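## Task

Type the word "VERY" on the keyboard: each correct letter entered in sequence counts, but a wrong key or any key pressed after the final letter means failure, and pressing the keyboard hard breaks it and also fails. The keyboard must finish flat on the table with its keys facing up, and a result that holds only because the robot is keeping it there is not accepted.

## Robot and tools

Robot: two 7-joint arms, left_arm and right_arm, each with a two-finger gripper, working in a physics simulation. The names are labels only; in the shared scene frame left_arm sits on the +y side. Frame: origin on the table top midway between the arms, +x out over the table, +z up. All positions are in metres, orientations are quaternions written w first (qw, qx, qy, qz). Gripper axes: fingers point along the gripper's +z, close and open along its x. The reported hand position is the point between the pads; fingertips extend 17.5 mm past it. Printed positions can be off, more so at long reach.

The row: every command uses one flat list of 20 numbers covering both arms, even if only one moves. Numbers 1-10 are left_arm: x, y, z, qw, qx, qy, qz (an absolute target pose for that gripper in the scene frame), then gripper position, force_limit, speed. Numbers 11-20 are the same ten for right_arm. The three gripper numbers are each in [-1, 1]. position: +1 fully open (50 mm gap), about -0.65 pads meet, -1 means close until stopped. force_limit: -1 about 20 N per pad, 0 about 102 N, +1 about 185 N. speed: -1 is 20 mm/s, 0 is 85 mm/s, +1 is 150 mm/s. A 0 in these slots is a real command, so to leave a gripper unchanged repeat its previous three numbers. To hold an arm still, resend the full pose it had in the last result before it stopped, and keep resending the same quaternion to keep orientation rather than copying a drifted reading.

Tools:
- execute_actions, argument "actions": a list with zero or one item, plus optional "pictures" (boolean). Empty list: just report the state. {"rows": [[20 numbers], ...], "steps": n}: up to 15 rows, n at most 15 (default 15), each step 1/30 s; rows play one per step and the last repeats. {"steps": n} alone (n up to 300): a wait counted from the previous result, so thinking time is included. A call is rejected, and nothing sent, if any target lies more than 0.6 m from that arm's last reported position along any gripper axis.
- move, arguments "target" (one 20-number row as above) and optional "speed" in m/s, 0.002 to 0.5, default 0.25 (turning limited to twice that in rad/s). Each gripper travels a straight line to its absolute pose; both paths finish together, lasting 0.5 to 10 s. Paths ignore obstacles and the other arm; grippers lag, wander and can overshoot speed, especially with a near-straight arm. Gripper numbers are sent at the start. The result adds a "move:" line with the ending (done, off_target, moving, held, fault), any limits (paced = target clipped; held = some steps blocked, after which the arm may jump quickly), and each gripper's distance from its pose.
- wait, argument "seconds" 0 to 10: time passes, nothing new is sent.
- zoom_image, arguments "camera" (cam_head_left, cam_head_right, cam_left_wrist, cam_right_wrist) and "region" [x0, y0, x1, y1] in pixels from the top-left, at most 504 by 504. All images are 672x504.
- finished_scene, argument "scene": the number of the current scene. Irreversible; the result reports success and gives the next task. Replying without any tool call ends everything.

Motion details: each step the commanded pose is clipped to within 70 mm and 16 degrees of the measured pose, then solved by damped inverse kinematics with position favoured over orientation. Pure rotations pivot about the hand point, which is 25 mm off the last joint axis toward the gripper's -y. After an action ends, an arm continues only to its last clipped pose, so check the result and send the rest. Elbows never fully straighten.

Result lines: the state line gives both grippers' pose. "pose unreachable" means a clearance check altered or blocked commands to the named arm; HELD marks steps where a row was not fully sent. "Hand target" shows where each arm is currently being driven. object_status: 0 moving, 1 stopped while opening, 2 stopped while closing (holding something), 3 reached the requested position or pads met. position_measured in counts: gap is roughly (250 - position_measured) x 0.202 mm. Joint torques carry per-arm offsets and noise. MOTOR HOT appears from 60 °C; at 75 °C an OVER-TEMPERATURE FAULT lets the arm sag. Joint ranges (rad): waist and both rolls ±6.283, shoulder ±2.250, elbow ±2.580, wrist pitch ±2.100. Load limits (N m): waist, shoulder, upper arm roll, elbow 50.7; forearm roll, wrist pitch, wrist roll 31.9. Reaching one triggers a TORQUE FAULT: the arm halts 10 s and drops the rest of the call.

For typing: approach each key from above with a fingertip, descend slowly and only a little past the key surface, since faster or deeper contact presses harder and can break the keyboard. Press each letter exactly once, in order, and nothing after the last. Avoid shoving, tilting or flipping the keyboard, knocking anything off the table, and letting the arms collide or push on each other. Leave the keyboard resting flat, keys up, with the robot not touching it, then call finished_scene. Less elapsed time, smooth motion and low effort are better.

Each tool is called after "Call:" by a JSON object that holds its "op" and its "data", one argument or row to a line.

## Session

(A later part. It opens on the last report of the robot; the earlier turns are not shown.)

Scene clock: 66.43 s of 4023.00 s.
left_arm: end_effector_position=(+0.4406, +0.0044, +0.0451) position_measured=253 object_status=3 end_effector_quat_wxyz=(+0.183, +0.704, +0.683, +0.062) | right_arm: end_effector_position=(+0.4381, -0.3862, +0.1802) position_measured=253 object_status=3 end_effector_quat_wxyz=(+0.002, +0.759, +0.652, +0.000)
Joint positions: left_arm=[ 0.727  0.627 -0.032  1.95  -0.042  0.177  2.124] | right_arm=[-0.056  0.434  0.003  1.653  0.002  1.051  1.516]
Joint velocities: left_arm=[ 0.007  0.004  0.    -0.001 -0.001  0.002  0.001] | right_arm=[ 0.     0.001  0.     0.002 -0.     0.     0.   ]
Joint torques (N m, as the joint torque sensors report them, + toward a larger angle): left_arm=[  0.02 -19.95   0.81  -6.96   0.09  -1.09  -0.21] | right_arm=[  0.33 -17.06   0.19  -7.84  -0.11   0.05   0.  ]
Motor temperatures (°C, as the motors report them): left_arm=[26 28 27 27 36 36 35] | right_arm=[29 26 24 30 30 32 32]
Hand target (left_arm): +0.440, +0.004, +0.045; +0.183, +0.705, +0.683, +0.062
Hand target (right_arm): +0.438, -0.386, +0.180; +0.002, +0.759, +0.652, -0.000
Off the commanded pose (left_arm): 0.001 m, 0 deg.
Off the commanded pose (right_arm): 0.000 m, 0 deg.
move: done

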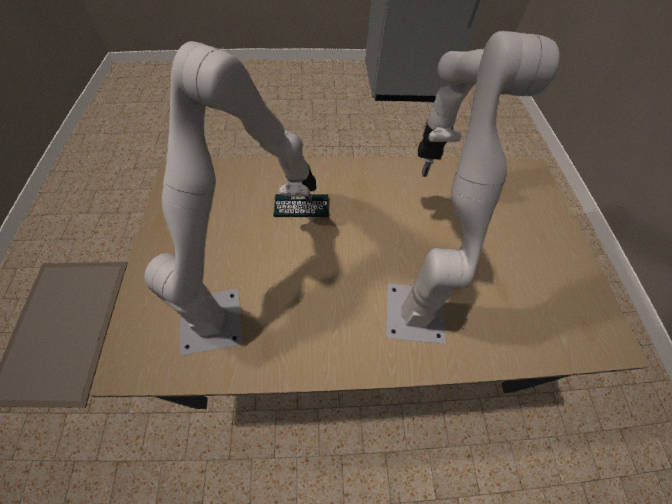

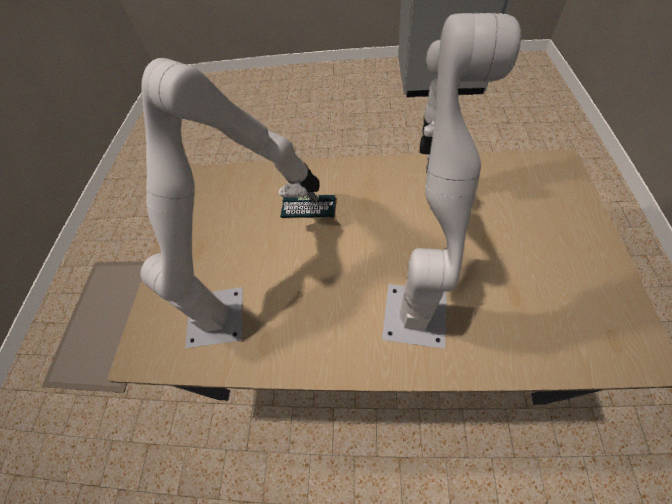

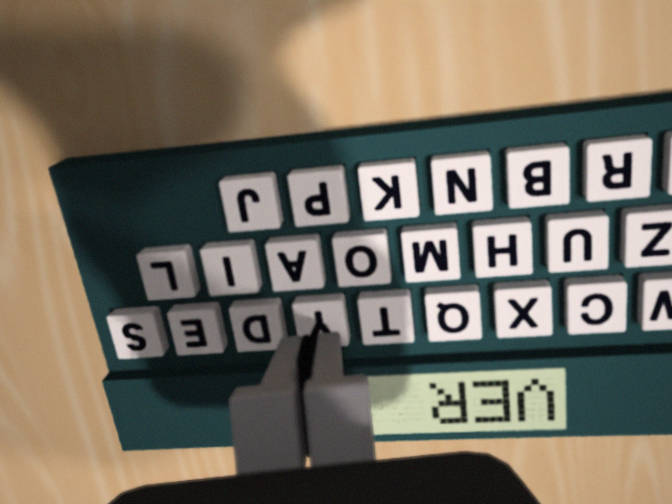

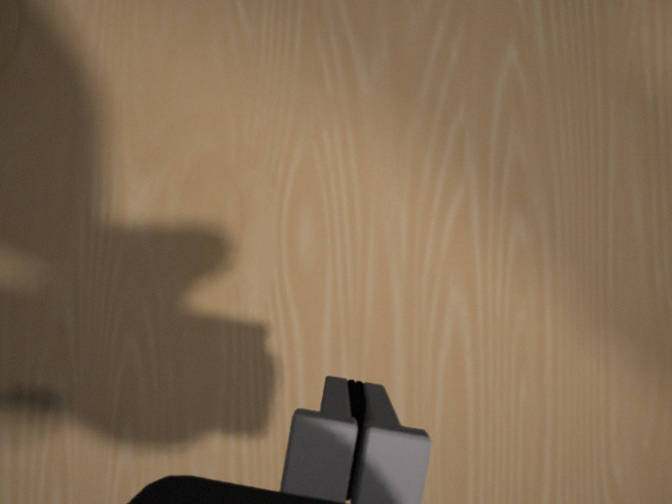

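Call:
{"op": "move", "data": {
  "target": [0.440,0.004,0.034,0.183,0.7045,0.6831,0.0616,-1,0,0,0.4381,-0.3862,0.1802,0.002,0.759,0.652,0,-1,0,0],
  "speed": 0.01
}}

Call:
{"op": "move", "data": {
  "target": [0.440,0.004,0.06,0.183,0.7045,0.6831,0.0616,-1,0,0,0.4381,-0.3862,0.1802,0.002,0.759,0.652,0,-1,0,0],
  "speed": 0.05
}}

Scene clock: 70.40 s of 4023.00 s.
left_arm: end_effector_position=(+0.4403, +0.0040, +0.0346) position_measured=253 object_status=3 end_effector_quat_wxyz=(+0.183, +0.704, +0.683, +0.062) | right_arm: end_effector_position=(+0.4381, -0.3862, +0.1802) position_measured=253 object_status=3 end_effector_quat_wxyz=(+0.002, +0.759, +0.652, +0.000)
Joint positions: left_arm=[ 0.729  0.65  -0.034  1.957 -0.042  0.147  2.126] | right_arm=[-0.056  0.434  0.003  1.653  0.002  1.051  1.516]
Joint velocities: left_arm=[ 0.    -0.    -0.     0.    -0.    -0.001 -0.   ] | right_arm=[-0.     0.001 -0.     0.001  0.    -0.    -0.   ]
Joint torques (N m, as the joint torque sensors report them, + toward a larger angle): left_arm=[ -0.05 -19.12   0.59  -6.54  -0.09  -1.43   0.04] | right_arm=[  0.2  -16.88   0.09  -7.78  -0.18   0.26   0.25]
Motor temperatures (°C, as the motors report them): left_arm=[26 28 27 27 36 36 35] | right_arm=[29 26 24 30 30 32 32]
Hand target (left_arm): +0.440, +0.004, +0.034; +0.183, +0.704, +0.683, +0.062
Hand target (right_arm): +0.438, -0.386, +0.180; +0.002, +0.759, +0.652, +0.000
Off the commanded pose (left_arm): 0.001 m, 0 deg.
Off the commanded pose (right_arm): 0.000 m, 0 deg.
move: done

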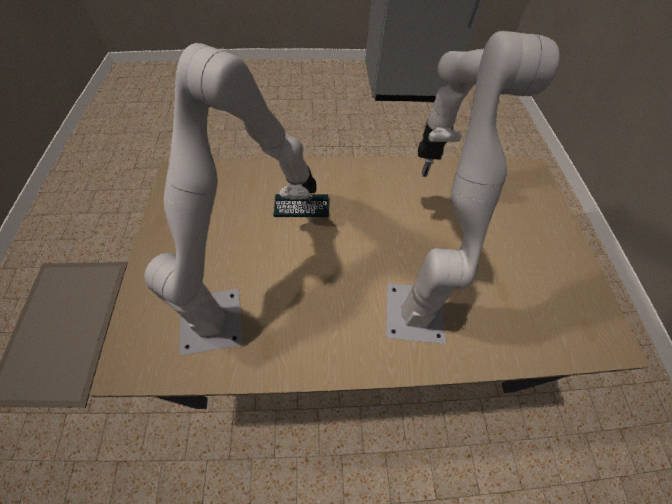

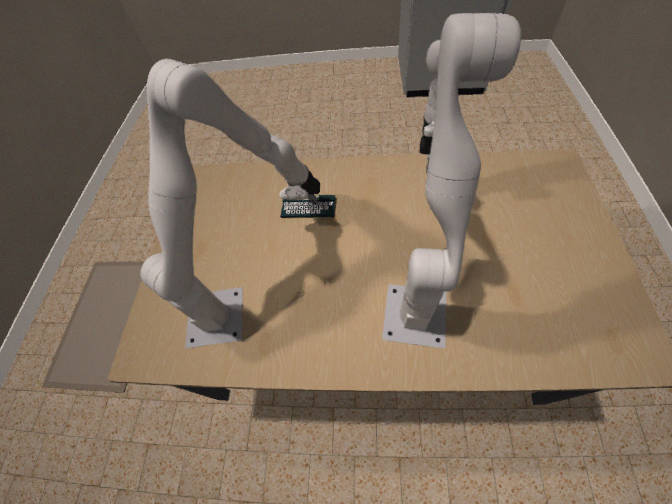

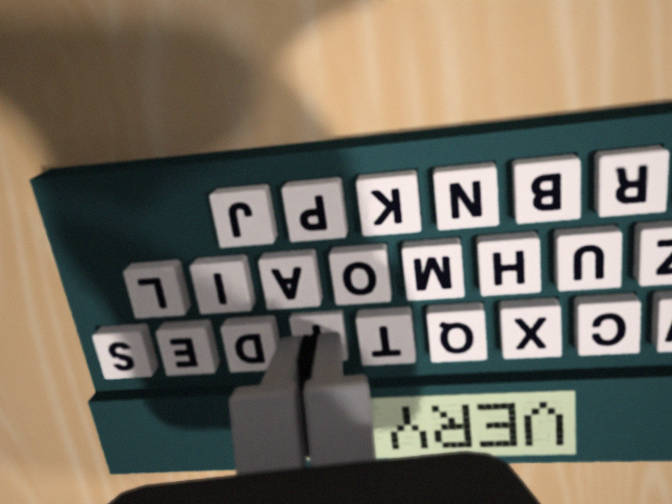

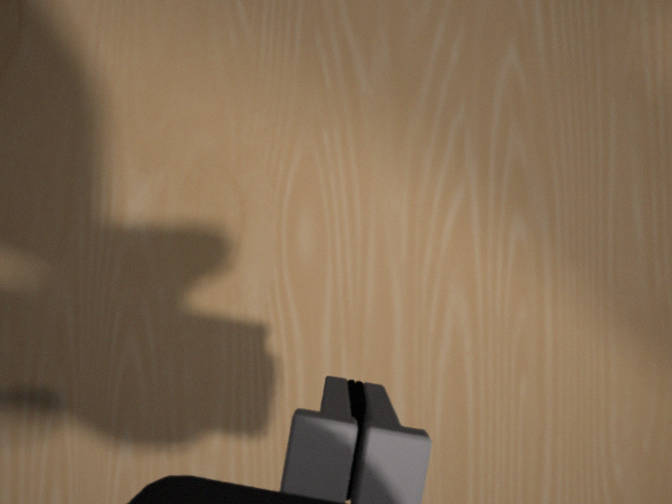

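Scene clock: 71.17 s of 4023.00 s.
left_arm: end_effector_position=(+0.4399, +0.0039, +0.0598) position_measured=253 object_status=3 end_effector_quat_wxyz=(+0.183, +0.704, +0.683, +0.061) | right_arm: end_effector_position=(+0.4381, -0.3862, +0.1802) position_measured=253 object_status=3 end_effector_quat_wxyz=(+0.002, +0.759, +0.652, +0.000)
Joint positions: left_arm=[ 0.727  0.595 -0.03   1.94  -0.042  0.219  2.124] | right_arm=[-0.056  0.434  0.003  1.653  0.002  1.051  1.516]
Joint velocities: left_arm=[-0.    -0.003  0.001 -0.001 -0.     0.002  0.   ] | right_arm=[-0.    -0.002 -0.    -0.    -0.    -0.    -0.   ]
Joint torques (N m, as the joint torque sensors report them, + toward a larger angle): left_arm=[  0.11 -19.81   0.63  -6.98   0.07  -1.35   0.23] | right_arm=[  0.49 -16.82   0.05  -7.76  -0.16   0.28   0.18]
Motor temperatures (°C, as the motors report them): left_arm=[26 28 27 27 36 36 35] | right_arm=[29 26 24 30 30 32 32]
Hand target (left_arm): +0.440, +0.004, +0.060; +0.183, +0.704, +0.683, +0.061
Hand target (right_arm): +0.438, -0.386, +0.180; +0.002, +0.759, +0.652, +0.000
Off the commanded pose (left_arm): 0.000 m, 0 deg.
Off the commanded pose (right_arm): 0.000 m, 0 deg.
move: done

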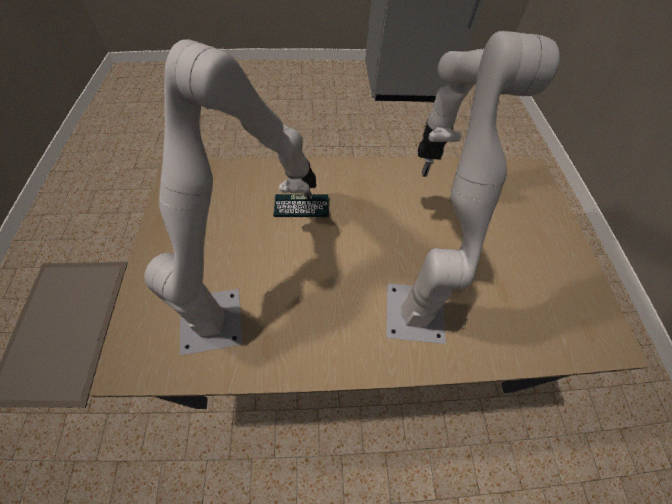

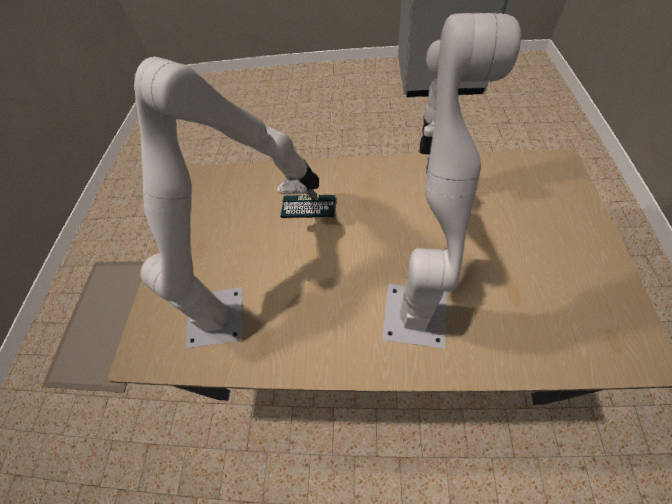

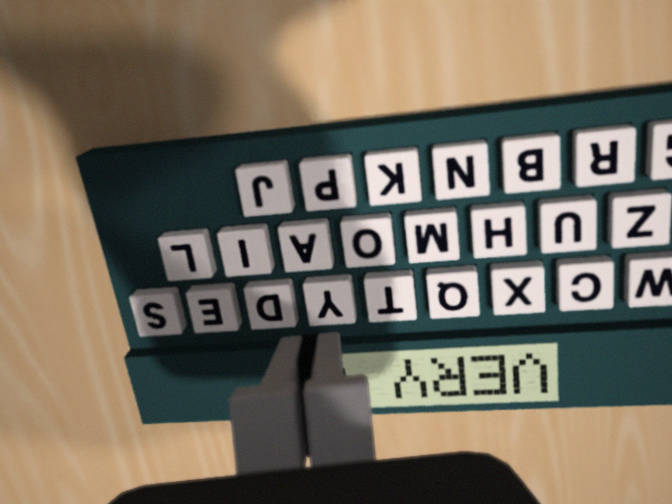

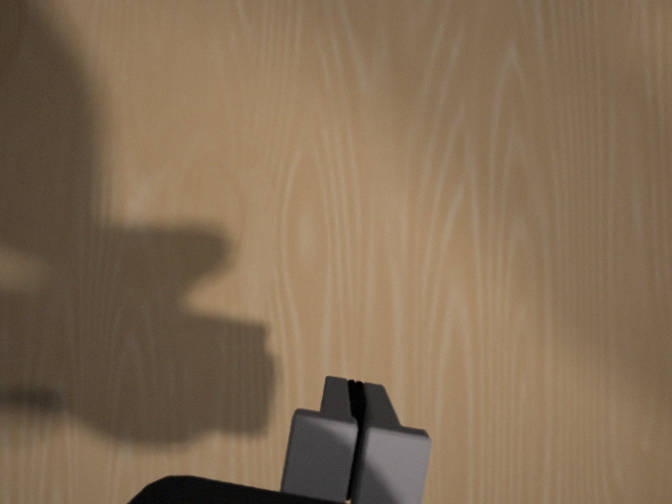

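Call:
{"op": "finished_scene", "data": {
  "scene": 1
}}

The scene is finished: the task was done.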